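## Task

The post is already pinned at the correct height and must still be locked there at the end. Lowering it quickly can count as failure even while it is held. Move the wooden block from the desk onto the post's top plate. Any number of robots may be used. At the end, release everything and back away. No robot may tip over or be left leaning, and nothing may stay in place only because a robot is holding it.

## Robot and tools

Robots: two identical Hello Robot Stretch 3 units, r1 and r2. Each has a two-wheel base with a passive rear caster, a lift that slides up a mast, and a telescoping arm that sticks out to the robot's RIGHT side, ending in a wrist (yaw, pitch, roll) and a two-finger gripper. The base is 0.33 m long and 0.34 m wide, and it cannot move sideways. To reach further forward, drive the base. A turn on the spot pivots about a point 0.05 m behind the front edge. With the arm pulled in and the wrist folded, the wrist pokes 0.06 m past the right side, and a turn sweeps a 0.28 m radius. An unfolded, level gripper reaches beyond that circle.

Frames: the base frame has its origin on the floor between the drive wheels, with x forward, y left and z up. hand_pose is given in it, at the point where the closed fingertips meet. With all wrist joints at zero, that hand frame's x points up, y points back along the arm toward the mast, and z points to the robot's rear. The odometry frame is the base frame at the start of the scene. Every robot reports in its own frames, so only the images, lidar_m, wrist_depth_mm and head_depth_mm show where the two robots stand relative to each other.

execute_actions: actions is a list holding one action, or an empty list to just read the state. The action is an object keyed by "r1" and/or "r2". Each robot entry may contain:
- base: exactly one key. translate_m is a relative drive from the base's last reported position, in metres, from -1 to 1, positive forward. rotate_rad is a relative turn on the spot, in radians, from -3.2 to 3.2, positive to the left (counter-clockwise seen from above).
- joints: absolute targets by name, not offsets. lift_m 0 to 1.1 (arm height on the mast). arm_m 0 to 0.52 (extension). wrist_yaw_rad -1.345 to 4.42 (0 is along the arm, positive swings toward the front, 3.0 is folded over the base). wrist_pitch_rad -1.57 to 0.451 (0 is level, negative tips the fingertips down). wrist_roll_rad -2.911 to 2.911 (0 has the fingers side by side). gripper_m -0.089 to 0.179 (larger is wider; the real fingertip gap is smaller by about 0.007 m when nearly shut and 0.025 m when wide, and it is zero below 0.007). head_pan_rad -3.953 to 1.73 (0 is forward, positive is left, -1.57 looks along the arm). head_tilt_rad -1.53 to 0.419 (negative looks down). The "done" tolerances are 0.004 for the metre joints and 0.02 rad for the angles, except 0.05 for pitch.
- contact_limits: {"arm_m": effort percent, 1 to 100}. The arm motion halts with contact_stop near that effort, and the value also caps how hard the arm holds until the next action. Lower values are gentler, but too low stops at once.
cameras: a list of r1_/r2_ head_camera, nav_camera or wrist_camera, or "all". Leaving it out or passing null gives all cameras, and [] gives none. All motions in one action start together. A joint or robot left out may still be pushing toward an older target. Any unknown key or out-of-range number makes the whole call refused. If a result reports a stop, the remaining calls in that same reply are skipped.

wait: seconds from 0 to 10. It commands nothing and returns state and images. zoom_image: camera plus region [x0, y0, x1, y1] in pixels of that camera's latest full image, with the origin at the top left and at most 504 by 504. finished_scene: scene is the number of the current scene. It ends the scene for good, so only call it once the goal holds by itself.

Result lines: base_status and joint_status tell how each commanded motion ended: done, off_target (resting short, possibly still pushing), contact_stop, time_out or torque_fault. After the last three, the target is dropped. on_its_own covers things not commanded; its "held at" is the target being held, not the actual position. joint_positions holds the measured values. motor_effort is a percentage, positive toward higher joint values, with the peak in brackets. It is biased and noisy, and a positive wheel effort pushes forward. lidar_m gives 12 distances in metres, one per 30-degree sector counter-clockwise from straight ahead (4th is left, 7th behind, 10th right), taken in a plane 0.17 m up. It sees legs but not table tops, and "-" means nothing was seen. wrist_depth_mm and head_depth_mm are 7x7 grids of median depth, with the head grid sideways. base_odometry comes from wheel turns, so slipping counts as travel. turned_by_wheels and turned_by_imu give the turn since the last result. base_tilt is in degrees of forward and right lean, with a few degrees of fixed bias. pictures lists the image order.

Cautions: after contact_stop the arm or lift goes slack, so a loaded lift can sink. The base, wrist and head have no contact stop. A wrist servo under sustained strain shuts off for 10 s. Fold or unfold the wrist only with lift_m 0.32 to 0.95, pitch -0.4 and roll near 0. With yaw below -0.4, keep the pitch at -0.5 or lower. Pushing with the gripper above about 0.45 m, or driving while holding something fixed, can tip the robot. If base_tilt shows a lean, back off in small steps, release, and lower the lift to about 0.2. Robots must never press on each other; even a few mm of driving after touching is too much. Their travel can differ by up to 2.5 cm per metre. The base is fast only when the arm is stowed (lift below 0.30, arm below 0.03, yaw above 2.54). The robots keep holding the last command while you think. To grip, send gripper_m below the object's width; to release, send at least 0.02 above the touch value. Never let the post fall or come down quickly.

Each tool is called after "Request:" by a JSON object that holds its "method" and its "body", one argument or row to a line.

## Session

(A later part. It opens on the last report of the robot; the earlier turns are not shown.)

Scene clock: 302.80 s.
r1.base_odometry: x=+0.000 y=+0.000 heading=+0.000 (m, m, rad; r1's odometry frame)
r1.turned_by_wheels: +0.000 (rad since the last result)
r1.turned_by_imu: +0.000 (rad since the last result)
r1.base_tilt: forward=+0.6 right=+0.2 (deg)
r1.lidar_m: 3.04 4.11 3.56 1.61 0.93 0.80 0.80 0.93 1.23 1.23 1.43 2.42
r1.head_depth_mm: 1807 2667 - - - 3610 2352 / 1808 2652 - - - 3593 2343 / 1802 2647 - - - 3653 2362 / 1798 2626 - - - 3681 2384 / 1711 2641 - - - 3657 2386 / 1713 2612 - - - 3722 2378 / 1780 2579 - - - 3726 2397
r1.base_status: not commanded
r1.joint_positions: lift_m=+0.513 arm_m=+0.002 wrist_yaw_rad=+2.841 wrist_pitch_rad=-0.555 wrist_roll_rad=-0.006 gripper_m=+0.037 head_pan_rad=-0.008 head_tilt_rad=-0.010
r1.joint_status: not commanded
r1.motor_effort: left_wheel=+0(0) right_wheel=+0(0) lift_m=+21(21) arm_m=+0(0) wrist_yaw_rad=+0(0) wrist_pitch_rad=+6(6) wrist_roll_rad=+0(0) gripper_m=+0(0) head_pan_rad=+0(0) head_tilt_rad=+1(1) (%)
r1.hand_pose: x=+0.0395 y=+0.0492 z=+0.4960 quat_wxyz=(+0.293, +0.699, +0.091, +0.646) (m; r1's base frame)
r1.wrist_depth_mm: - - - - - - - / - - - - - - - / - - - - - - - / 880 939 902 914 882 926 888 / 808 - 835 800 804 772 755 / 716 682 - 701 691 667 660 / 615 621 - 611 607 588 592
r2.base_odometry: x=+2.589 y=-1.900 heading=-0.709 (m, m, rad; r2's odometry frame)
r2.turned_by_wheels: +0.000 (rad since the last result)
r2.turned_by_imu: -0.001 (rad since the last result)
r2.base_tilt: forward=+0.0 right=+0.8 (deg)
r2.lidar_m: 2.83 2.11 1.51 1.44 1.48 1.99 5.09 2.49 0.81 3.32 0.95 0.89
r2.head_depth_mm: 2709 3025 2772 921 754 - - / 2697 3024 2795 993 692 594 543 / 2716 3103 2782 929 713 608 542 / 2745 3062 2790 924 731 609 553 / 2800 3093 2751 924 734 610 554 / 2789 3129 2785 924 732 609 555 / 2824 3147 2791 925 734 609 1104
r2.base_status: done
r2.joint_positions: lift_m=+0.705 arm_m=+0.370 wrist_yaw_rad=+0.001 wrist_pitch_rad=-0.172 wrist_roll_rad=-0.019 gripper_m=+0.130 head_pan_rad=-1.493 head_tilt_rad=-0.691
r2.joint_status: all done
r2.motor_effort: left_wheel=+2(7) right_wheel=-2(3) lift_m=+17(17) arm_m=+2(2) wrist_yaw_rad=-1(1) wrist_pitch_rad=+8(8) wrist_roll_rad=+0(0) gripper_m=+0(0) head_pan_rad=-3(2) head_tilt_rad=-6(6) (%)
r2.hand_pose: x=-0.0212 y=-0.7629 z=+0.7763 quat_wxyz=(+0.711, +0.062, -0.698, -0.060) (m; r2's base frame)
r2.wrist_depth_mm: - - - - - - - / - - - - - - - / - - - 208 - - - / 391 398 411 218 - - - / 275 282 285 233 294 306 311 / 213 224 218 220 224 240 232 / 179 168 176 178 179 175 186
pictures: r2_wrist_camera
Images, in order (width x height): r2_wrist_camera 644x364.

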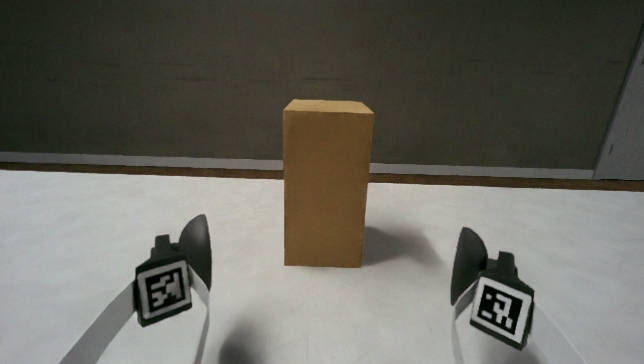

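Request:
{"method": "execute_actions", "body": {
  "actions": [
    {"r2": {"joints": {"arm_m": 0.462}}}
  ],
  "cameras": ["r2_wrist_camera", "r2_head_camera"]
}}

Scene clock: 310.83 s.
r1.base_odometry: x=+0.000 y=+0.000 heading=+0.000 (m, m, rad; r1's odometry frame)
r1.turned_by_wheels: +0.000 (rad since the last result)
r1.turned_by_imu: +0.000 (rad since the last result)
r1.base_tilt: forward=+0.6 right=+0.2 (deg)
r1.lidar_m: 2.99 4.11 3.54 1.61 0.92 0.80 0.80 0.93 1.23 1.23 1.42 2.42
r1.head_depth_mm: 1809 2639 - - - 3597 2317 / 1817 2637 - - - 3578 2346 / 1798 2650 - - - 3645 2356 / 1801 2619 - - - 3652 2355 / 1719 2584 - - - 3642 2395 / 1705 2579 - - - 3682 2378 / 1787 2588 - - - 3713 2391
r1.base_status: not commanded
r1.joint_positions: lift_m=+0.513 arm_m=+0.002 wrist_yaw_rad=+2.841 wrist_pitch_rad=-0.555 wrist_roll_rad=-0.006 gripper_m=+0.037 head_pan_rad=-0.008 head_tilt_rad=-0.010
r1.joint_status: not commanded
r1.motor_effort: left_wheel=+0(0) right_wheel=+0(1) lift_m=+21(21) arm_m=+0(0) wrist_yaw_rad=+0(0) wrist_pitch_rad=+6(6) wrist_roll_rad=+0(0) gripper_m=+0(0) head_pan_rad=+0(0) head_tilt_rad=+0(1) (%)
r1.hand_pose: x=+0.0395 y=+0.0492 z=+0.4960 quat_wxyz=(+0.293, +0.699, +0.091, +0.646) (m; r1's base frame)
r1.wrist_depth_mm: - - - - - - - / - - - - - - - / - - - - - - - / 901 953 931 917 900 916 883 / 799 - 809 764 784 759 763 / 704 694 - 683 680 665 663 / 622 605 - 605 609 602 595
r2.base_odometry: x=+2.589 y=-1.900 heading=-0.709 (m, m, rad; r2's odometry frame)
r2.turned_by_wheels: +0.000 (rad since the last result)
r2.turned_by_imu: -0.001 (rad since the last result)
r2.base_tilt: forward=+0.0 right=+0.8 (deg)
r2.lidar_m: 2.83 2.12 1.51 1.44 1.48 1.98 5.07 2.49 0.81 3.31 0.95 0.90
r2.head_depth_mm: 2710 3035 2754 920 754 - - / 2726 3026 2783 - 732 607 542 / 2780 3066 2777 871 730 608 541 / 2786 3056 2777 922 733 608 555 / 2770 3080 2778 923 733 609 553 / 2794 3126 2761 924 733 609 554 / 2806 3146 2777 924 736 608 1107
r2.base_status: not commanded
r2.joint_positions: lift_m=+0.705 arm_m=+0.462 wrist_yaw_rad=+0.001 wrist_pitch_rad=-0.172 wrist_roll_rad=-0.019 gripper_m=+0.130 head_pan_rad=-1.493 head_tilt_rad=-0.691
r2.joint_status: all done
r2.motor_effort: left_wheel=+2(2) right_wheel=-1(2) lift_m=+18(17) arm_m=+2(2) wrist_yaw_rad=-2(1) wrist_pitch_rad=+8(8) wrist_roll_rad=+0(0) gripper_m=+0(0) head_pan_rad=-3(3) head_tilt_rad=-6(6) (%)
r2.hand_pose: x=-0.0212 y=-0.8549 z=+0.7763 quat_wxyz=(+0.711, +0.062, -0.698, -0.060) (m; r2's base frame)
r2.wrist_depth_mm: - - - - - - - / - - - - - - - / - - - 138 - - - / - - - 121 - - - / 275 282 266 129 277 303 305 / 211 223 199 138 211 239 230 / 178 168 170 148 175 174 185
pictures: r2_head_camera (sideways: a quarter turn clockwise sets it upright), r2_wrist_camera
Images, in order (width x height): r2_head_camera 896x504, r2_wrist_camera 644x364.

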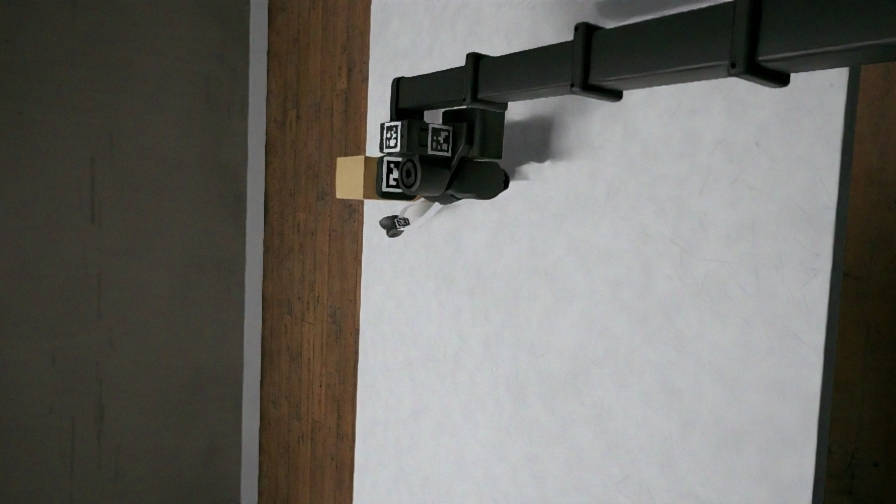

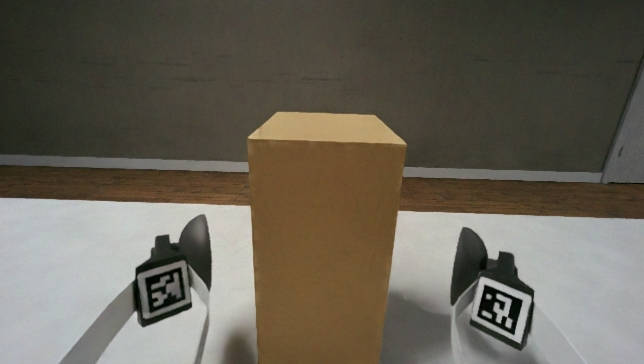

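Request:
{"method": "execute_actions", "body": {
  "actions": [
    {"r2": {"joints": {"gripper_m": 0.02}}}
  ],
  "cameras": ["r2_wrist_camera"]
}}

Request:
{"method": "execute_actions", "body": {
  "actions": [
    {"r2": {"joints": {"lift_m": 0.76}}}
  ],
  "cameras": ["r2_wrist_camera"]
}}

Scene clock: 322.03 s.
r1.base_odometry: x=+0.000 y=+0.000 heading=+0.000 (m, m, rad; r1's odometry frame)
r1.turned_by_wheels: +0.000 (rad since the last result)
r1.turned_by_imu: +0.000 (rad since the last result)
r1.base_tilt: forward=+0.6 right=+0.2 (deg)
r1.lidar_m: 2.99 4.10 3.55 1.61 0.93 0.80 0.80 0.93 1.23 1.23 1.42 2.42
r1.head_depth_mm: 1821 2676 - - - 3605 2360 / 1806 2620 - - - 3615 2369 / 1798 2663 - - - 3659 2377 / 1802 2605 - - - 3655 2374 / 1712 2621 - - - 3698 2373 / 1710 2597 - - - 3663 2384 / 1770 2596 - - - 3706 2386
r1.base_status: not commanded
r1.joint_positions: lift_m=+0.513 arm_m=+0.002 wrist_yaw_rad=+2.841 wrist_pitch_rad=-0.555 wrist_roll_rad=-0.006 gripper_m=+0.037 head_pan_rad=-0.008 head_tilt_rad=-0.010
r1.joint_status: not commanded
r1.motor_effort: left_wheel=+1(0) right_wheel=+0(0) lift_m=+21(21) arm_m=+0(0) wrist_yaw_rad=+0(1) wrist_pitch_rad=+6(6) wrist_roll_rad=+0(0) gripper_m=+0(0) head_pan_rad=+0(0) head_tilt_rad=+1(1) (%)
r1.hand_pose: x=+0.0395 y=+0.0492 z=+0.4960 quat_wxyz=(+0.293, +0.699, +0.091, +0.646) (m; r1's base frame)
r1.wrist_depth_mm: - - - - - - - / - - - - - - - / - - - - - - - / 890 971 909 945 926 895 872 / 813 - 822 801 811 741 752 / 708 672 - 686 680 672 684 / 615 619 - 610 596 599 591
r2.base_odometry: x=+2.589 y=-1.900 heading=-0.709 (m, m, rad; r2's odometry frame)
r2.turned_by_wheels: +0.000 (rad since the last result)
r2.turned_by_imu: -0.001 (rad since the last result)
r2.base_tilt: forward=+0.0 right=+0.8 (deg)
r2.lidar_m: 2.83 2.12 1.51 1.44 1.48 1.99 5.08 2.49 0.81 3.31 0.95 0.89
r2.head_depth_mm: 2730 2997 2748 918 754 - - / 2723 3034 2790 - 732 607 542 / 2726 3065 2769 - 730 606 542 / 2747 3100 2789 921 734 607 555 / 2808 3108 2782 922 732 609 555 / 2811 3089 2771 920 735 607 555 / 2830 3130 2774 925 734 609 1105
r2.base_status: not commanded
r2.joint_positions: lift_m=+0.705 arm_m=+0.462 wrist_yaw_rad=+0.001 wrist_pitch_rad=-0.174 wrist_roll_rad=-0.019 gripper_m=+0.021 head_pan_rad=-1.493 head_tilt_rad=-0.691
r2.joint_status: all done
r2.motor_effort: left_wheel=+2(3) right_wheel=-2(2) lift_m=+18(18) arm_m=+2(3) wrist_yaw_rad=-2(2) wrist_pitch_rad=+9(9) wrist_roll_rad=+0(0) gripper_m=-19(98) head_pan_rad=-3(2) head_tilt_rad=-5(6) (%)
r2.hand_pose: x=-0.0212 y=-0.8548 z=+0.7757 quat_wxyz=(+0.711, +0.063, -0.697, -0.061) (m; r2's base frame)
r2.wrist_depth_mm: - - - - - - - / - - - - - - - / - - - 133 - - - / - - - 117 121 - - / 273 276 280 125 195 299 304 / 210 213 - 133 134 226 231 / 172 173 174 144 172 182 184
pictures: r2_wrist_camera
Images, in order (width x height): r2_wrist_camera 644x364.

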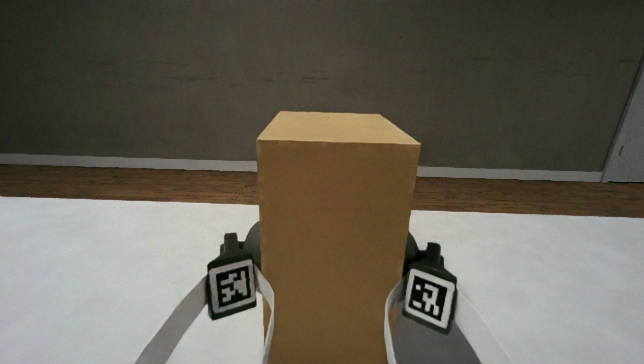

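Scene clock: 323.37 s.
r1.base_odometry: x=+0.000 y=+0.000 heading=+0.000 (m, m, rad; r1's odometry frame)
r1.turned_by_wheels: +0.000 (rad since the last result)
r1.turned_by_imu: +0.000 (rad since the last result)
r1.base_tilt: forward=+0.6 right=+0.3 (deg)
r1.lidar_m: 3.02 4.12 3.54 1.61 0.92 0.80 0.80 0.93 1.22 1.23 1.42 2.42
r1.head_depth_mm: 1817 2642 - - - 3603 2339 / 1808 2633 - - - 3620 2361 / 1808 2656 - - - 3616 2365 / 1810 2617 - - - 3631 2418 / 1721 2642 - - - 3637 2388 / 1724 2586 - - - 3691 2393 / 1783 2615 - - - 3767 2375
r1.base_status: not commanded
r1.joint_positions: lift_m=+0.513 arm_m=+0.002 wrist_yaw_rad=+2.841 wrist_pitch_rad=-0.555 wrist_roll_rad=-0.006 gripper_m=+0.037 head_pan_rad=-0.008 head_tilt_rad=-0.010
r1.joint_status: not commanded
r1.motor_effort: left_wheel=+0(1) right_wheel=+0(0) lift_m=+21(21) arm_m=+0(0) wrist_yaw_rad=+0(1) wrist_pitch_rad=+6(6) wrist_roll_rad=+0(0) gripper_m=+0(0) head_pan_rad=+0(0) head_tilt_rad=+1(1) (%)
r1.hand_pose: x=+0.0395 y=+0.0492 z=+0.4960 quat_wxyz=(+0.293, +0.699, +0.091, +0.646) (m; r1's base frame)
r1.wrist_depth_mm: - - - - - - - / - - - - - - - / - - - - - - - / 885 963 973 923 896 886 892 / 800 - 800 804 821 781 776 / 709 683 - 659 684 665 664 / 636 615 - 624 602 609 600
r2.base_odometry: x=+2.589 y=-1.900 heading=-0.709 (m, m, rad; r2's odometry frame)
r2.turned_by_wheels: +0.000 (rad since the last result)
r2.turned_by_imu: +0.000 (rad since the last result)
r2.base_tilt: forward=+0.0 right=+0.8 (deg)
r2.lidar_m: 2.83 2.11 1.51 1.44 1.49 1.98 5.08 2.49 0.81 3.29 0.95 0.89
r2.head_depth_mm: 2698 2990 2781 955 - - 541 / 2728 3077 2875 855 731 608 542 / 2744 3036 2885 858 730 608 542 / 2757 3093 2759 922 730 608 553 / 2781 3080 2785 923 733 607 555 / 2794 3110 2806 924 734 609 555 / 2813 3170 2805 924 733 609 1108
r2.base_status: not commanded
r2.joint_positions: lift_m=+0.760 arm_m=+0.462 wrist_yaw_rad=+0.001 wrist_pitch_rad=-0.197 wrist_roll_rad=-0.019 gripper_m=+0.021 head_pan_rad=-1.493 head_tilt_rad=-0.691
r2.joint_status: all done
r2.motor_effort: left_wheel=+2(3) right_wheel=-2(2) lift_m=+28(28) arm_m=+3(2) wrist_yaw_rad=-2(2) wrist_pitch_rad=+16(17) wrist_roll_rad=+0(0) gripper_m=-19(18) head_pan_rad=-2(2) head_tilt_rad=-5(6) (%)
r2.hand_pose: x=-0.0212 y=-0.8532 z=+0.8246 quat_wxyz=(+0.710, +0.071, -0.697, -0.069) (m; r2's base frame)
r2.wrist_depth_mm: - - - - - - - / - - - - - - - / - - - - - - - / - - - 154 - - - / 355 - - 142 - - - / 277 279 274 133 133 298 301 / 226 229 224 124 220 240 243
pictures: r2_wrist_camera
Images, in order (width x height): r2_wrist_camera 644x364.

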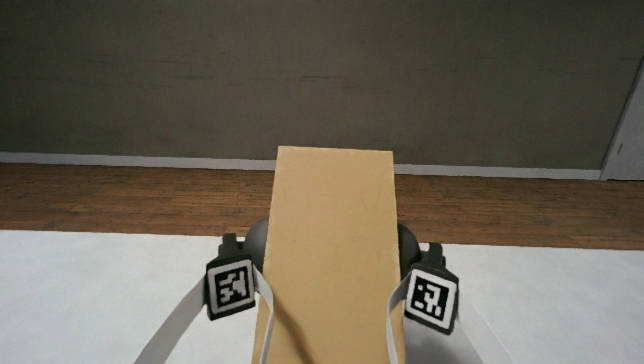

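Request:
{"method": "execute_actions", "body": {
  "actions": [],
  "cameras": ["r2_wrist_camera", "r2_head_camera", "r2_nav_camera"]
}}

Scene clock: 358.77 s.
r1.base_odometry: x=+0.000 y=+0.000 heading=+0.000 (m, m, rad; r1's odometry frame)
r1.turned_by_wheels: +0.000 (rad since the last result)
r1.turned_by_imu: +0.000 (rad since the last result)
r1.base_tilt: forward=+0.6 right=+0.3 (deg)
r1.lidar_m: 3.02 4.08 3.54 1.61 0.93 0.80 0.80 0.93 1.23 1.23 1.42 2.42
r1.head_depth_mm: 1812 2663 - - - 3655 2346 / 1803 2640 - - - 3632 2376 / 1802 2615 - - - 3657 2392 / 1794 2624 - - - 3637 2385 / 1714 2594 - - - 3650 2391 / 1714 2593 - - - 3717 2383 / 1781 2636 - - - 3685 2400
r1.base_status: not commanded
r1.joint_positions: lift_m=+0.513 arm_m=+0.002 wrist_yaw_rad=+2.841 wrist_pitch_rad=-0.555 wrist_roll_rad=-0.006 gripper_m=+0.037 head_pan_rad=-0.008 head_tilt_rad=-0.010
r1.joint_status: not commanded
r1.motor_effort: left_wheel=+1(1) right_wheel=+0(0) lift_m=+21(21) arm_m=+0(0) wrist_yaw_rad=+0(1) wrist_pitch_rad=+6(6) wrist_roll_rad=+0(0) gripper_m=+0(0) head_pan_rad=+0(0) head_tilt_rad=+1(1) (%)
r1.hand_pose: x=+0.0395 y=+0.0492 z=+0.4960 quat_wxyz=(+0.293, +0.699, +0.091, +0.646) (m; r1's base frame)
r1.wrist_depth_mm: - - - - - - - / - - - - - - - / - - - - - - - / 904 940 914 924 907 887 900 / 820 - 833 795 790 774 761 / 709 698 - 689 686 664 667 / 619 609 - 615 600 598 596
r2.base_odometry: x=+2.589 y=-1.900 heading=-0.709 (m, m, rad; r2's odometry frame)
r2.turned_by_wheels: +0.000 (rad since the last result)
r2.turned_by_imu: -0.001 (rad since the last result)
r2.base_tilt: forward=+0.0 right=+0.8 (deg)
r2.lidar_m: 2.83 2.11 1.51 1.44 1.48 2.00 5.07 2.49 0.81 3.32 0.94 0.89
r2.head_depth_mm: 2691 3030 2743 956 - - 542 / 2757 3026 2927 855 729 607 542 / 2754 3072 2913 856 732 608 542 / 2771 3069 2756 920 734 608 555 / 2786 3093 2767 922 735 609 554 / 2799 3091 2759 925 734 609 555 / 2813 3155 2814 925 734 610 1105
r2.base_status: not commanded
r2.joint_positions: lift_m=+0.760 arm_m=+0.462 wrist_yaw_rad=+0.001 wrist_pitch_rad=-0.197 wrist_roll_rad=-0.019 gripper_m=+0.021 head_pan_rad=-1.493 head_tilt_rad=-0.691
r2.joint_status: all done
r2.motor_effort: left_wheel=+2(3) right_wheel=-2(2) lift_m=+27(28) arm_m=+3(2) wrist_yaw_rad=-2(2) wrist_pitch_rad=+17(17) wrist_roll_rad=+0(0) gripper_m=-20(18) head_pan_rad=-2(2) head_tilt_rad=-5(6) (%)
r2.hand_pose: x=-0.0212 y=-0.8532 z=+0.8246 quat_wxyz=(+0.710, +0.071, -0.697, -0.069) (m; r2's base frame)
r2.wrist_depth_mm: - - - - - - - / - - - - - - - / - - - - - - - / - - - 153 - - - / 353 - - 142 - - - / 279 281 271 132 133 301 302 / 229 229 224 124 220 241 243
pictures: r2_head_camera (sideways: a quarter turn clockwise sets it upright), r2_nav_camera (sideways: a quarter turn counterclockwise sets it upright), r2_wrist_camera
Images, in order (width x height): r2_head_camera 896x504, r2_nav_camera 672x504, r2_wrist_camera 644x364.

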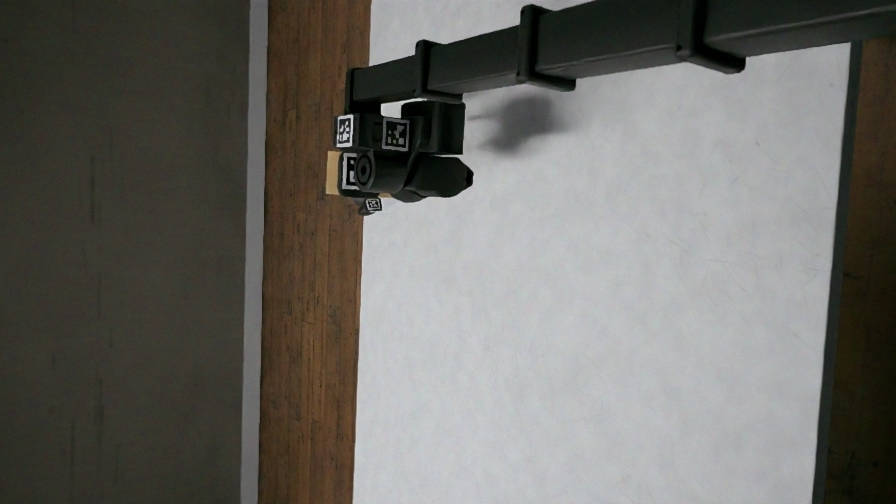

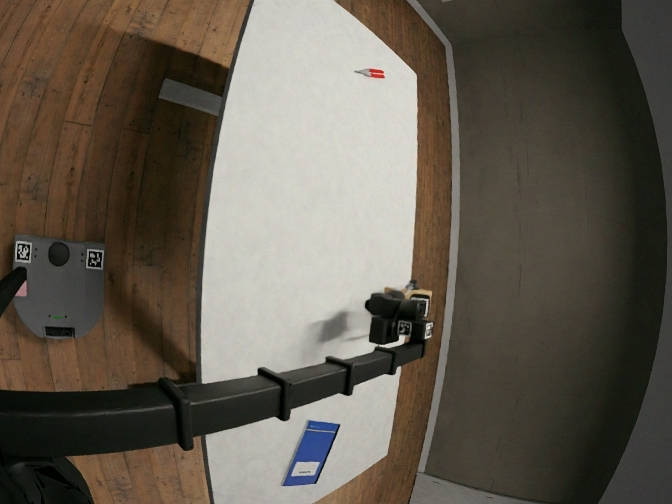

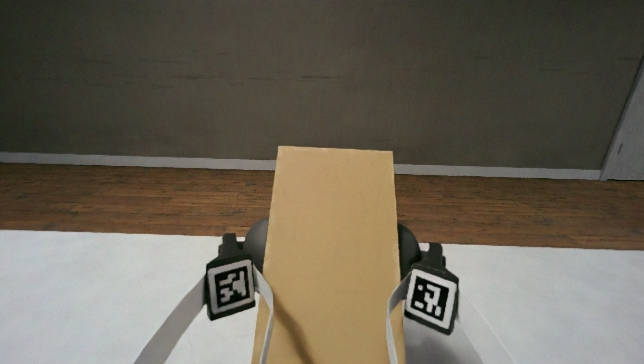

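Request:
{"method": "execute_actions", "body": {
  "actions": [
    {"r2": {"base": {"translate_m": -0.9}, "joints": {"arm_m": 0.15, "lift_m": 1.05, "head_pan_rad": -2.6, "head_tilt_rad": -0.3}}}
  ],
  "cameras": ["r2_wrist_camera", "r2_head_camera", "r2_nav_camera"]
}}

Scene clock: 481.90 s.
r1.base_odometry: x=+0.000 y=+0.000 heading=+0.000 (m, m, rad; r1's odometry frame)
r1.turned_by_wheels: +0.000 (rad since the last result)
r1.turned_by_imu: -0.001 (rad since the last result)
r1.base_tilt: forward=+0.7 right=+0.3 (deg)
r1.lidar_m: 3.03 4.10 3.56 1.61 0.93 0.80 0.80 0.92 1.23 1.23 1.42 2.43
r1.head_depth_mm: 1804 2625 - - - 3665 2334 / 1808 2648 - - - 3586 2365 / 1806 2635 - - - 3570 2337 / 1802 2609 - - - 3652 2398 / 1721 2615 - - - 3686 2374 / 1703 2593 - - - 3711 2386 / 1784 2580 - - - 3692 2420
r1.base_status: not commanded
r1.joint_positions: lift_m=+0.513 arm_m=+0.002 wrist_yaw_rad=+2.841 wrist_pitch_rad=-0.555 wrist_roll_rad=-0.006 gripper_m=+0.037 head_pan_rad=-0.008 head_tilt_rad=-0.010
r1.joint_status: not commanded
r1.motor_effort: left_wheel=+0(1) right_wheel=+0(0) lift_m=+21(21) arm_m=+0(0) wrist_yaw_rad=+0(0) wrist_pitch_rad=+6(6) wrist_roll_rad=+0(0) gripper_m=+0(0) head_pan_rad=+0(0) head_tilt_rad=+1(2) (%)
r1.hand_pose: x=+0.0395 y=+0.0492 z=+0.4960 quat_wxyz=(+0.293, +0.699, +0.091, +0.646) (m; r1's base frame)
r1.wrist_depth_mm: - - - - - - - / - - - - - - - / - - - - - - - / 892 955 934 903 931 912 887 / 838 - 816 798 800 780 761 / 712 678 - 686 675 675 667 / 638 607 - 607 604 580 603
r2.base_odometry: x=+1.906 y=-1.314 heading=-0.709 (m, m, rad; r2's odometry frame)
r2.turned_by_wheels: +0.000 (rad since the last result)
r2.turned_by_imu: -0.003 (rad since the last result)
r2.base_tilt: forward=+0.0 right=+0.8 (deg)
r2.lidar_m: 3.73 2.08 1.48 1.42 1.45 1.95 4.97 1.70 3.51 3.34 0.69 1.68
r2.head_depth_mm: 3505 - - - - - - / 3266 - - - - - - / 3280 - - - - - - / 3541 - - - - - - / 3606 - - - - - - / 3609 - - - - - - / 3647 3805 - - - - 1462
r2.base_status: done
r2.joint_positions: lift_m=+1.050 arm_m=+0.150 wrist_yaw_rad=+0.001 wrist_pitch_rad=-0.197 wrist_roll_rad=-0.019 gripper_m=+0.021 head_pan_rad=-2.593 head_tilt_rad=-0.310
r2.joint_status: all done
r2.motor_effort: left_wheel=+2(3) right_wheel=-1(5) lift_m=+28(29) arm_m=-3(4) wrist_yaw_rad=-1(3) wrist_pitch_rad=+17(16) wrist_roll_rad=+0(0) gripper_m=-19(19) head_pan_rad=-3(28) head_tilt_rad=+5(34) (%)
r2.hand_pose: x=-0.0212 y=-0.5419 z=+1.1146 quat_wxyz=(+0.710, +0.071, -0.697, -0.069) (m; r2's base frame)
r2.wrist_depth_mm: - - - - - - - / - - - - - - - / - - - - - - - / - - - 153 - - - / - - - 142 - - - / 680 689 725 132 133 - - / 558 565 - 124 - - -
pictures: r2_head_camera (sideways: a quarter turn clockwise sets it upright), r2_nav_camera (sideways: a quarter turn counterclockwise sets it upright), r2_wrist_camera
Images, in order (width x height): r2_head_camera 896x504, r2_nav_camera 672x504, r2_wrist_camera 644x364.

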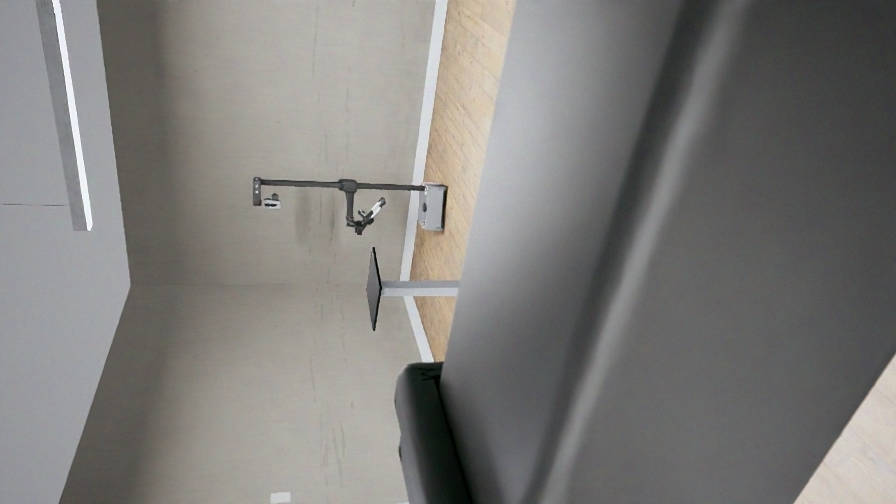

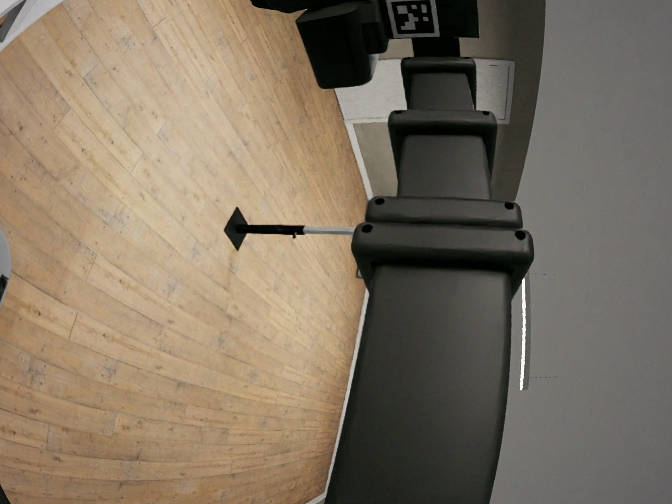

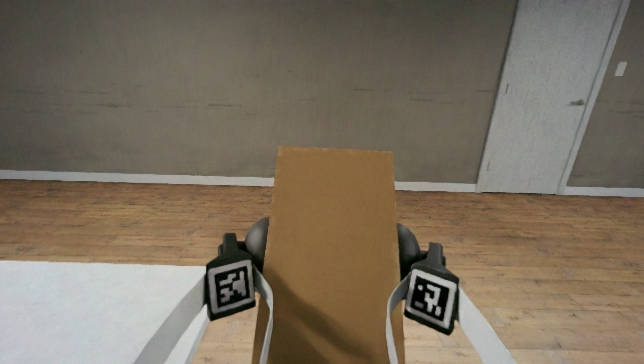

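Request:
{"method": "execute_actions", "body": {
  "actions": [
    {"r2": {"base": {"rotate_rad": 0.187}}}
  ],
  "cameras": []
}}

Request:
{"method": "execute_actions", "body": {
  "actions": [
    {"r2": {"base": {"translate_m": -1.0}, "joints": {"head_pan_rad": -2.2, "head_tilt_rad": -0.35}}}
  ],
  "cameras": ["r2_head_camera"]
}}

Scene clock: 509.57 s.
r1.base_odometry: x=+0.000 y=+0.000 heading=+0.000 (m, m, rad; r1's odometry frame)
r1.turned_by_wheels: +0.000 (rad since the last result)
r1.turned_by_imu: +0.000 (rad since the last result)
r1.base_tilt: forward=+0.6 right=+0.3 (deg)
r1.lidar_m: 3.02 4.12 3.56 1.61 0.93 0.80 0.80 0.93 1.23 1.23 1.42 2.42
r1.head_depth_mm: 1825 2644 - - - 3594 2360 / 1806 2641 - - - 3698 2367 / 1809 2646 - - - 3618 2372 / 1798 2632 - - - 3659 2378 / 1715 2592 - - - 3678 2379 / 1709 2621 - - - 3689 2390 / 1782 2567 - - - 3735 2388
r1.base_status: not commanded
r1.joint_positions: lift_m=+0.513 arm_m=+0.002 wrist_yaw_rad=+2.841 wrist_pitch_rad=-0.555 wrist_roll_rad=-0.006 gripper_m=+0.037 head_pan_rad=-0.008 head_tilt_rad=-0.010
r1.joint_status: not commanded
r1.motor_effort: left_wheel=+0(0) right_wheel=+0(0) lift_m=+21(21) arm_m=+0(0) wrist_yaw_rad=+1(1) wrist_pitch_rad=+5(6) wrist_roll_rad=+0(0) gripper_m=+0(0) head_pan_rad=+0(0) head_tilt_rad=+0(1) (%)
r1.hand_pose: x=+0.0395 y=+0.0492 z=+0.4960 quat_wxyz=(+0.293, +0.699, +0.091, +0.646) (m; r1's base frame)
r1.wrist_depth_mm: - - - - - - - / - - - - - - - / - - - - - - - / 896 928 913 925 921 916 888 / 815 - 825 790 804 779 771 / 701 698 - 707 684 662 666 / 617 623 - 616 606 591 589
r2.base_odometry: x=+1.906 y=-1.314 heading=-0.522 (m, m, rad; r2's odometry frame)
r2.turned_by_wheels: +0.187 (rad since the last result)
r2.turned_by_imu: +0.188 (rad since the last result)
r2.base_tilt: forward=+0.0 right=+0.8 (deg)
r2.lidar_m: 3.49 1.75 1.42 1.41 1.55 2.42 4.99 1.71 3.37 0.75 0.70 1.68
r2.head_depth_mm: 3271 - - - - - - / 3541 - - - - - - / 3517 - - - - - - / 3576 - - - - - - / 3563 - - - - - - / 3394 3604 3816 - - - - / 3216 3335 3431 - - - 1462
r2.base_status: done
r2.joint_positions: lift_m=+1.050 arm_m=+0.150 wrist_yaw_rad=+0.001 wrist_pitch_rad=-0.197 wrist_roll_rad=-0.019 gripper_m=+0.021 head_pan_rad=-2.593 head_tilt_rad=-0.310
r2.joint_status: not commanded
r2.motor_effort: left_wheel=-3(7) right_wheel=+2(4) lift_m=+28(28) arm_m=-3(2) wrist_yaw_rad=-1(1) wrist_pitch_rad=+16(17) wrist_roll_rad=+0(0) gripper_m=-20(20) head_pan_rad=-3(3) head_tilt_rad=+5(5) (%)
r2.hand_pose: x=-0.0214 y=-0.5419 z=+1.1146 quat_wxyz=(+0.710, +0.071, -0.697, -0.069) (m; r2's base frame)
r2.wrist_depth_mm: - - - - - - - / - - - - - - - / - - - - - - - / - - - 153 - - - / 868 - - 141 - - - / 669 683 674 133 133 - - / 560 559 548 123 - - -
pictures: none
No camera images: the call's "cameras" was empty. Leave "cameras" out to get every camera's image.

Scene clock: 520.90 s.
r1.base_odometry: x=+0.000 y=+0.000 heading=+0.000 (m, m, rad; r1's odometry frame)
r1.turned_by_wheels: +0.000 (rad since the last result)
r1.turned_by_imu: -0.001 (rad since the last result)
r1.base_tilt: forward=+0.7 right=+0.2 (deg)
r1.lidar_m: 3.00 3.76 3.54 1.61 0.92 0.80 0.80 0.92 1.23 1.23 1.42 2.43
r1.head_depth_mm: 1812 2637 - - - 3614 2346 / 1798 2638 - - - 3615 2377 / 1804 2670 - - - 3663 2370 / 1796 2605 - - - 3645 2362 / 1725 2621 - - - 3647 2370 / 1716 2619 - - - 3433 2388 / 1785 2588 - - - 3412 2407
r1.base_status: not commanded
r1.joint_positions: lift_m=+0.513 arm_m=+0.002 wrist_yaw_rad=+2.841 wrist_pitch_rad=-0.555 wrist_roll_rad=-0.006 gripper_m=+0.037 head_pan_rad=-0.008 head_tilt_rad=-0.010
r1.joint_status: not commanded
r1.motor_effort: left_wheel=+0(0) right_wheel=+0(0) lift_m=+21(21) arm_m=+0(0) wrist_yaw_rad=+0(1) wrist_pitch_rad=+6(6) wrist_roll_rad=+0(0) gripper_m=+0(0) head_pan_rad=+0(0) head_tilt_rad=+1(1) (%)
r1.hand_pose: x=+0.0395 y=+0.0492 z=+0.4960 quat_wxyz=(+0.293, +0.699, +0.091, +0.646) (m; r1's base frame)
r1.wrist_depth_mm: - - - - - - - / - - - - - - - / - - - - - - - / 884 947 939 915 897 895 879 / 801 - 823 801 794 761 752 / 718 672 - 666 684 674 680 / 623 626 - 612 608 605 594
r2.base_odometry: x=+1.039 y=-0.815 heading=-0.522 (m, m, rad; r2's odometry frame)
r2.turned_by_wheels: +0.000 (rad since the last result)
r2.turned_by_imu: -0.003 (rad since the last result)
r2.base_tilt: forward=+0.0 right=+0.7 (deg)
r2.lidar_m: 3.85 1.95 1.58 1.57 1.72 2.68 4.02 3.82 0.90 3.19 3.49 1.37
r2.head_depth_mm: 3496 3738 - - - - - / 3360 3570 3751 - - - 1424 / 3189 3358 3579 - - - 1463 / 3003 3155 3335 - - 1660 1380 / 2864 3022 3202 - 2430 1787 1461 / 2726 2883 2985 - 2409 1858 1461 / 2628 2761 2871 - - 1855 1461
r2.base_status: done
r2.joint_positions: lift_m=+1.050 arm_m=+0.150 wrist_yaw_rad=+0.001 wrist_pitch_rad=-0.197 wrist_roll_rad=-0.019 gripper_m=+0.021 head_pan_rad=-2.207 head_tilt_rad=-0.346
r2.joint_status: all done
r2.motor_effort: left_wheel=-3(7) right_wheel=+2(3) lift_m=+28(28) arm_m=-3(2) wrist_yaw_rad=-1(1) wrist_pitch_rad=+17(16) wrist_roll_rad=+0(0) gripper_m=-19(19) head_pan_rad=+3(20) head_tilt_rad=-3(9) (%)
r2.hand_pose: x=-0.0214 y=-0.5419 z=+1.1146 quat_wxyz=(+0.710, +0.071, -0.697, -0.069) (m; r2's base frame)
r2.wrist_depth_mm: - - - - - - - / - - - - - - - / - - - - - - - / - - - 153 - - - / - - - 142 - - - / - - - 132 133 - - / - - - 124 - - -
pictures: r2_head_camera (sideways: a quarter turn clockwise sets it upright)
Images, in order (width x height): r2_head_camera 896x504.

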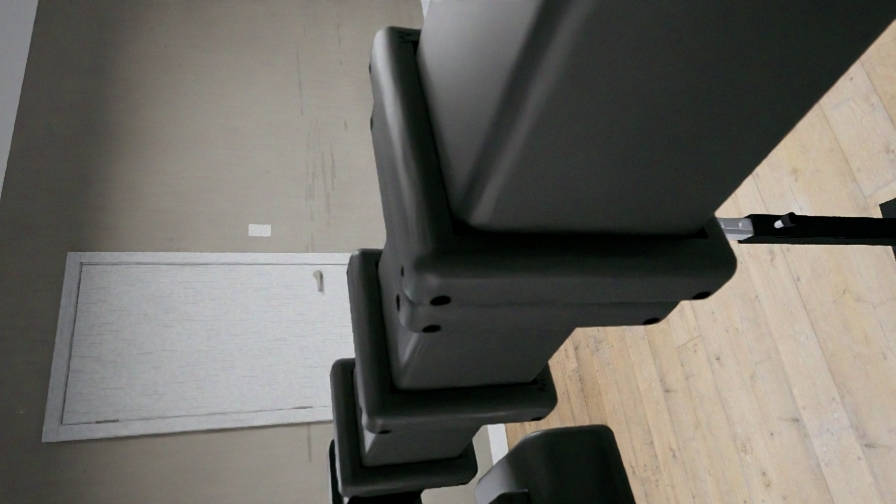

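Request:
{"method": "execute_actions", "body": {
  "actions": [
    {"r2": {"base": {"translate_m": -0.555}, "joints": {"head_pan_rad": -1.45, "head_tilt_rad": -0.4, "arm_m": 0.06, "lift_m": 1.08}}}
  ],
  "cameras": ["r2_head_camera", "r2_wrist_camera", "r2_nav_camera"]
}}

Scene clock: 536.50 s.
r1.base_odometry: x=+0.000 y=+0.000 heading=+0.000 (m, m, rad; r1's odometry frame)
r1.turned_by_wheels: +0.000 (rad since the last result)
r1.turned_by_imu: +0.000 (rad since the last result)
r1.base_tilt: forward=+0.6 right=+0.3 (deg)
r1.lidar_m: 3.02 3.27 3.54 1.60 0.93 0.80 0.80 0.93 1.23 1.23 1.42 2.42
r1.head_depth_mm: 1808 2636 - - - 3577 2334 / 1827 2655 - - - 3622 2367 / 1813 2617 - - - 3638 2384 / 1801 2618 - - - 3701 2389 / 1709 2614 - - - 3701 2387 / 1715 2598 - - - 3660 2399 / 1783 2576 - - - 3689 2403
r1.base_status: not commanded
r1.joint_positions: lift_m=+0.513 arm_m=+0.002 wrist_yaw_rad=+2.841 wrist_pitch_rad=-0.555 wrist_roll_rad=-0.006 gripper_m=+0.037 head_pan_rad=-0.008 head_tilt_rad=-0.010
r1.joint_status: not commanded
r1.motor_effort: left_wheel=+0(1) right_wheel=+0(1) lift_m=+21(21) arm_m=+0(0) wrist_yaw_rad=+0(1) wrist_pitch_rad=+6(6) wrist_roll_rad=+0(0) gripper_m=+0(0) head_pan_rad=+0(1) head_tilt_rad=+1(1) (%)
r1.hand_pose: x=+0.0395 y=+0.0492 z=+0.4960 quat_wxyz=(+0.293, +0.699, +0.091, +0.646) (m; r1's base frame)
r1.wrist_depth_mm: - - - - - - - / - - - - - - - / - - - - - - - / 896 958 941 916 918 923 891 / 805 - 788 797 813 771 762 / 695 689 - 678 678 680 675 / 623 622 - 611 598 603 593
r2.base_odometry: x=+0.558 y=-0.538 heading=-0.522 (m, m, rad; r2's odometry frame)
r2.turned_by_wheels: +0.000 (rad since the last result)
r2.turned_by_imu: -0.003 (rad since the last result)
r2.base_tilt: forward=+0.0 right=+0.8 (deg)
r2.lidar_m: 4.10 2.06 1.67 1.66 1.81 2.82 3.49 3.25 3.11 0.71 3.39 1.87
r2.head_depth_mm: 2525 2666 - - - - 1405 / 2558 2732 - - - - 1399 / 2647 2795 3010 2905 2253 1703 1290 / 2728 2888 3083 3189 2339 1756 1400 / 2816 2975 3194 3322 2345 1754 1401 / 2891 3070 3338 3453 2353 1763 1399 / 2956 3205 3390 3495 2338 1747 1397
r2.base_status: done
r2.joint_positions: lift_m=+1.080 arm_m=+0.060 wrist_yaw_rad=+0.001 wrist_pitch_rad=-0.197 wrist_roll_rad=-0.019 gripper_m=+0.021 head_pan_rad=-1.457 head_tilt_rad=-0.395
r2.joint_status: all done
r2.motor_effort: left_wheel=-3(8) right_wheel=+2(2) lift_m=+28(28) arm_m=-3(6) wrist_yaw_rad=-1(1) wrist_pitch_rad=+16(16) wrist_roll_rad=+0(0) gripper_m=-19(20) head_pan_rad=+2(29) head_tilt_rad=-4(11) (%)
r2.hand_pose: x=-0.0214 y=-0.4519 z=+1.1446 quat_wxyz=(+0.710, +0.071, -0.697, -0.069) (m; r2's base frame)
r2.wrist_depth_mm: - - - - - - - / - - - - - - - / - - - - - - - / - - - 154 - - - / - - - 142 - - - / - - - 132 133 - - / - - - 124 - - -
pictures: r2_head_camera (sideways: a quarter turn clockwise sets it upright), r2_nav_camera (sideways: a quarter turn counterclockwise sets it upright), r2_wrist_camera
Images, in order (width x height): r2_head_camera 896x504, r2_nav_camera 672x504, r2_wrist_camera 644x364.

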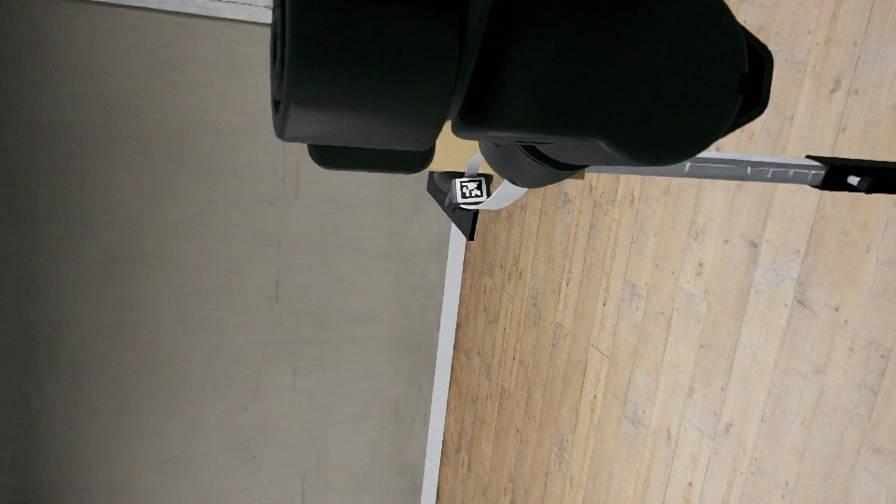

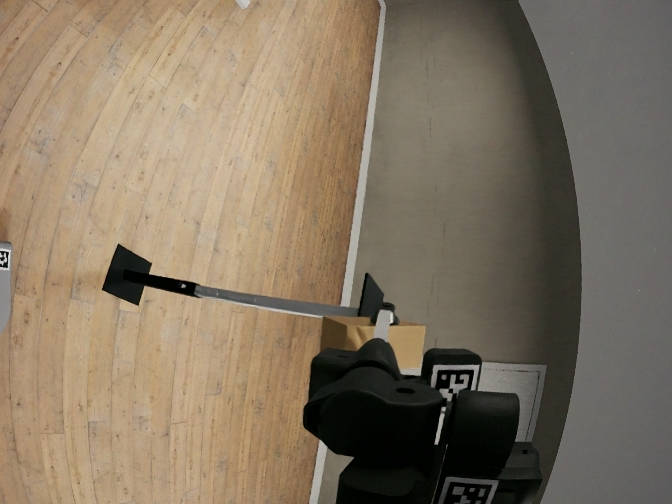

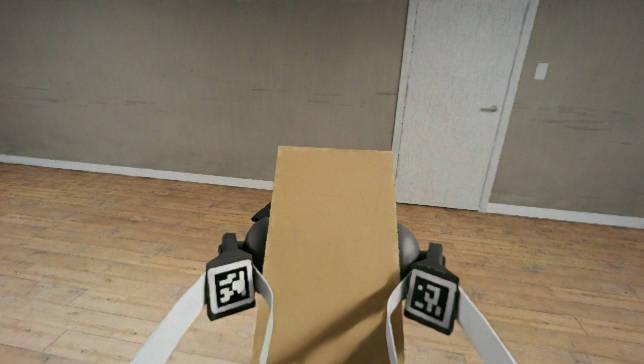

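Request:
{"method": "execute_actions", "body": {
  "actions": [
    {"r2": {"joints": {"arm_m": 0.39}}}
  ],
  "cameras": ["r2_head_camera", "r2_wrist_camera", "r1_head_camera"]
}}

Request:
{"method": "zoom_image", "body": {
  "camera": "r1_head_camera",
  "region": [460, 260, 600, 400]
}}

Scene clock: 553.97 s.
r1.base_odometry: x=+0.000 y=+0.000 heading=+0.000 (m, m, rad; r1's odometry frame)
r1.turned_by_wheels: +0.000 (rad since the last result)
r1.turned_by_imu: +0.000 (rad since the last result)
r1.base_tilt: forward=+0.6 right=+0.3 (deg)
r1.lidar_m: 3.01 3.24 3.55 1.61 0.93 0.80 0.80 0.93 1.23 1.23 1.42 2.43
r1.head_depth_mm: 1804 2618 - - - 3620 2349 / 1816 2637 - - - 3631 2355 / 1802 2680 - - - 3613 2386 / 1793 2617 - - - 3653 2375 / 1720 2605 - - - 3689 2373 / 1728 2600 - - - 3679 2390 / 1792 2598 - - - 3711 2385
r1.base_status: not commanded
r1.joint_positions: lift_m=+0.513 arm_m=+0.002 wrist_yaw_rad=+2.841 wrist_pitch_rad=-0.555 wrist_roll_rad=-0.006 gripper_m=+0.037 head_pan_rad=-0.008 head_tilt_rad=-0.010
r1.joint_status: not commanded
r1.motor_effort: left_wheel=+0(1) right_wheel=+0(0) lift_m=+21(22) arm_m=+0(0) wrist_yaw_rad=+1(0) wrist_pitch_rad=+6(6) wrist_roll_rad=+0(0) gripper_m=+0(0) head_pan_rad=+0(0) head_tilt_rad=+2(1) (%)
r1.hand_pose: x=+0.0395 y=+0.0492 z=+0.4960 quat_wxyz=(+0.293, +0.699, +0.091, +0.646) (m; r1's base frame)
r1.wrist_depth_mm: - - - - - - - / - - - - - - - / - - - - - - - / 869 949 942 923 907 896 916 / 825 - 830 774 795 768 753 / 693 683 - 682 675 659 666 / 616 609 - 608 604 602 594
r2.base_odometry: x=+0.558 y=-0.538 heading=-0.522 (m, m, rad; r2's odometry frame)
r2.turned_by_wheels: +0.000 (rad since the last result)
r2.turned_by_imu: -0.002 (rad since the last result)
r2.base_tilt: forward=+0.0 right=+0.7 (deg)
r2.lidar_m: 4.09 2.05 1.67 1.65 1.82 2.82 3.49 3.25 3.11 0.71 3.41 1.87
r2.head_depth_mm: 2512 2637 2827 2949 2354 1754 1404 / 2584 2732 - 749 2350 1760 1406 / 2635 2826 3007 748 2140 1634 1292 / 2724 2899 3107 3240 2332 1768 1407 / 2781 2994 3171 3281 2342 1751 1399 / 2884 3072 3319 3448 2351 1757 1408 / 2996 3172 3398 3530 2345 1762 1402
r2.base_status: not commanded
r2.joint_positions: lift_m=+1.080 arm_m=+0.390 wrist_yaw_rad=+0.000 wrist_pitch_rad=-0.197 wrist_roll_rad=-0.019 gripper_m=+0.021 head_pan_rad=-1.457 head_tilt_rad=-0.395
r2.joint_status: all done
r2.motor_effort: left_wheel=-2(2) right_wheel=+2(2) lift_m=+28(28) arm_m=+3(2) wrist_yaw_rad=-1(0) wrist_pitch_rad=+17(16) wrist_roll_rad=+0(0) gripper_m=-19(19) head_pan_rad=+2(2) head_tilt_rad=-3(3) (%)
r2.hand_pose: x=-0.0214 y=-0.7812 z=+1.1446 quat_wxyz=(+0.710, +0.071, -0.697, -0.069) (m; r2's base frame)
r2.wrist_depth_mm: - - - - - - - / - - - - - - - / - - - - - - - / - - - 154 - - - / - - - 142 - - - / - - - 132 133 - - / - - - 124 - - -
pictures: r1_head_camera (sideways: a quarter turn clockwise sets it upright), r2_head_camera (sideways: a quarter turn clockwise sets it upright), r2_wrist_camera
Images, in order (width x height): r1_head_camera 896x504, r2_head_camera 896x504, r2_wrist_camera 644x364.

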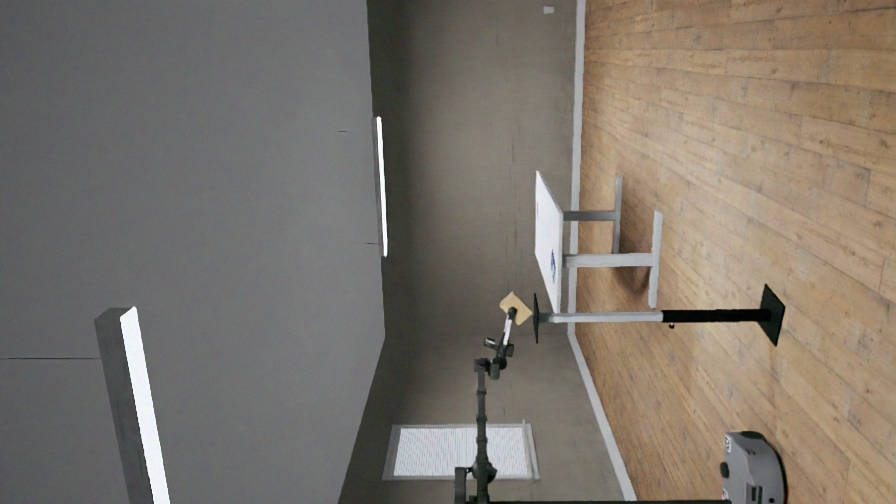

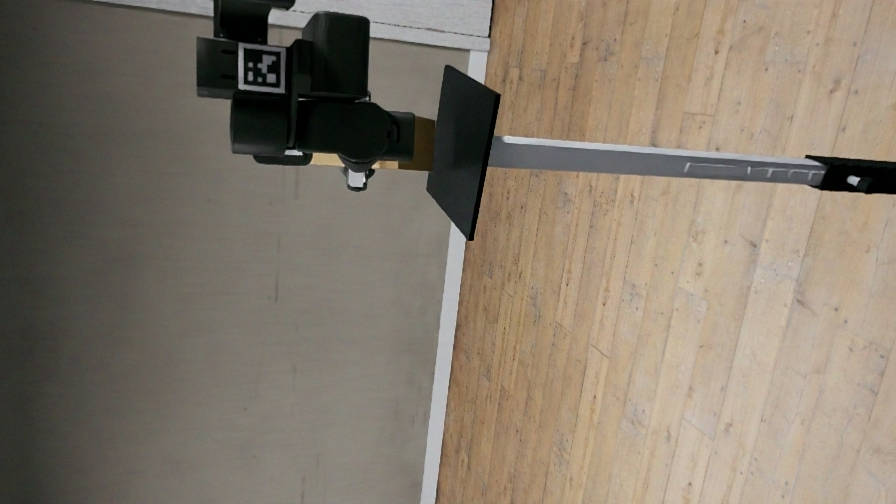

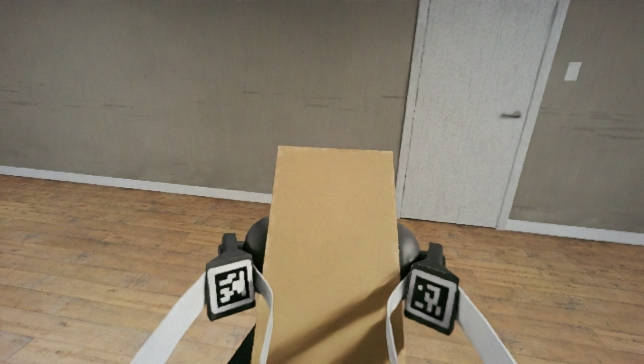

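Region (460, 260, 600, 400) of r1_head_camera's 896x504 image, scaled by 3.600, with more detail than that image has.

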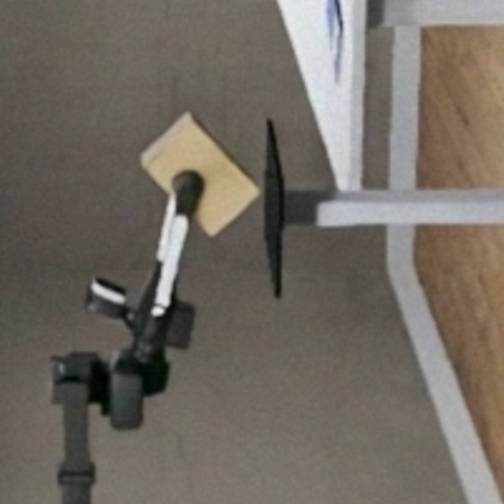

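Request:
{"method": "execute_actions", "body": {
  "actions": [
    {"r2": {"joints": {"arm_m": 0.402, "lift_m": 1.066}}}
  ],
  "cameras": ["r2_wrist_camera", "r1_head_camera"]
}}

Request:
{"method": "zoom_image", "body": {
  "camera": "r1_head_camera",
  "region": [480, 270, 570, 360]
}}

Scene clock: 584.33 s.
r1.base_odometry: x=+0.000 y=+0.000 heading=+0.000 (m, m, rad; r1's odometry frame)
r1.turned_by_wheels: +0.000 (rad since the last result)
r1.turned_by_imu: +0.000 (rad since the last result)
r1.base_tilt: forward=+0.7 right=+0.2 (deg)
r1.lidar_m: 3.03 3.29 3.53 1.61 0.93 0.80 0.80 0.93 1.23 1.23 1.42 2.43
r1.head_depth_mm: 1805 2651 - - - 3604 2332 / 1810 2633 - - - 3655 2351 / 1808 2611 - - - 3599 2399 / 1801 2613 - - - 3686 2383 / 1711 2627 - - - 3689 2365 / 1724 2595 - - - 3678 2382 / 1776 2580 - - - 3701 2393
r1.base_status: not commanded
r1.joint_positions: lift_m=+0.513 arm_m=+0.002 wrist_yaw_rad=+2.841 wrist_pitch_rad=-0.555 wrist_roll_rad=-0.006 gripper_m=+0.037 head_pan_rad=-0.008 head_tilt_rad=-0.010
r1.joint_status: not commanded
r1.motor_effort: left_wheel=+1(0) right_wheel=+0(0) lift_m=+21(21) arm_m=+0(0) wrist_yaw_rad=+1(0) wrist_pitch_rad=+6(5) wrist_roll_rad=+0(0) gripper_m=+0(0) head_pan_rad=+0(0) head_tilt_rad=+1(1) (%)
r1.hand_pose: x=+0.0395 y=+0.0492 z=+0.4960 quat_wxyz=(+0.293, +0.699, +0.091, +0.646) (m; r1's base frame)
r1.wrist_depth_mm: - - - - - - - / - - - - - - - / - - - - - - - / 876 935 921 927 892 925 905 / 826 - 828 773 812 781 762 / 705 691 - 681 670 670 672 / 629 613 - 601 598 589 590
r2.base_odometry: x=+0.558 y=-0.538 heading=-0.522 (m, m, rad; r2's odometry frame)
r2.turned_by_wheels: +0.000 (rad since the last result)
r2.turned_by_imu: -0.001 (rad since the last result)
r2.base_tilt: forward=+0.1 right=+0.7 (deg)
r2.lidar_m: 4.09 2.06 1.67 1.66 1.81 2.82 3.50 3.26 3.09 0.71 3.40 1.87
r2.head_depth_mm: 2503 2621 - 2954 2377 1763 1399 / 2569 2743 - 748 2351 1762 1396 / 2652 2794 2992 748 2146 1627 1290 / 2757 2863 3107 3225 2327 1752 1400 / 2787 2983 3193 3354 2348 1753 1405 / 2911 3118 3306 3427 2337 1746 1394 / 2991 3201 3488 3564 2320 1741 1400
r2.base_status: not commanded
r2.joint_positions: lift_m=+1.066 arm_m=+0.402 wrist_yaw_rad=+0.000 wrist_pitch_rad=-0.197 wrist_roll_rad=-0.019 gripper_m=+0.021 head_pan_rad=-1.457 head_tilt_rad=-0.395
r2.joint_status: all done
r2.motor_effort: left_wheel=-3(3) right_wheel=+2(2) lift_m=+20(25) arm_m=+2(4) wrist_yaw_rad=-1(1) wrist_pitch_rad=+16(17) wrist_roll_rad=+0(0) gripper_m=-18(19) head_pan_rad=+2(2) head_tilt_rad=-3(4) (%)
r2.hand_pose: x=-0.0214 y=-0.7932 z=+1.1310 quat_wxyz=(+0.710, +0.071, -0.697, -0.069) (m; r2's base frame)
r2.wrist_depth_mm: - - - - - - - / - - - - - - - / - - - - - - - / - - - 153 - - - / - - - 142 - - - / - - - 132 133 - - / - - - 124 - - -
pictures: r1_head_camera (sideways: a quarter turn clockwise sets it upright), r2_wrist_camera
Images, in order (width x height): r1_head_camera 896x504, r2_wrist_camera 644x364.

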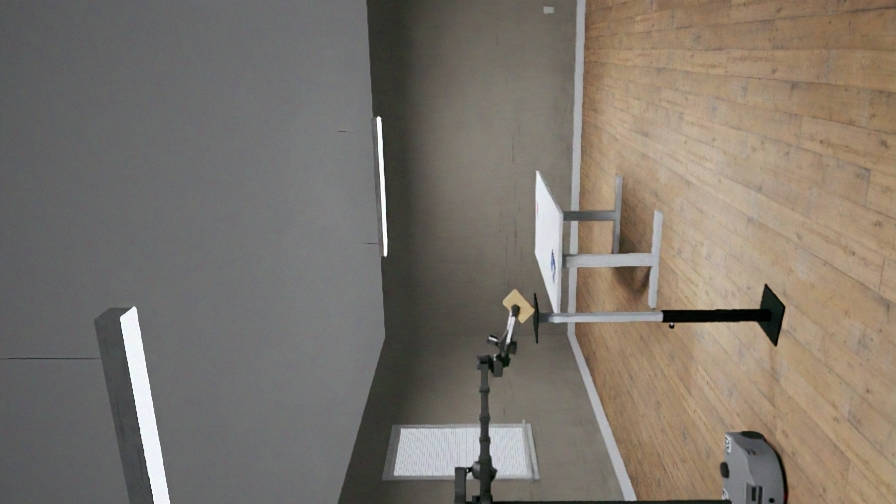

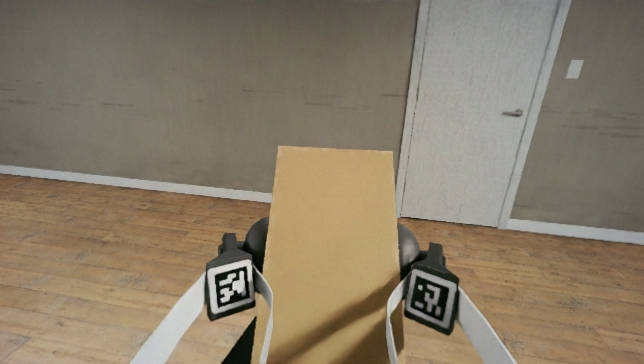

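Region (480, 270, 570, 360) of r1_head_camera's 896x504 image, scaled by 5.600, with more detail than that image has.

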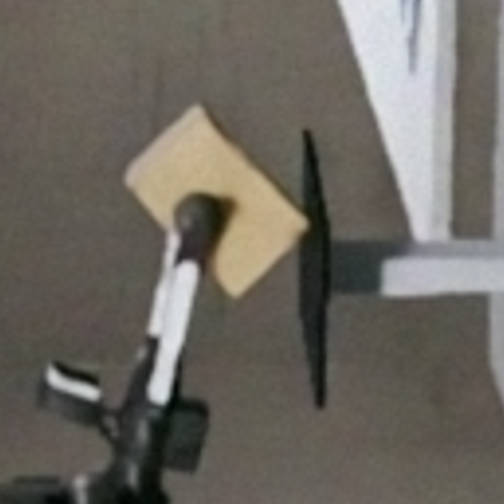

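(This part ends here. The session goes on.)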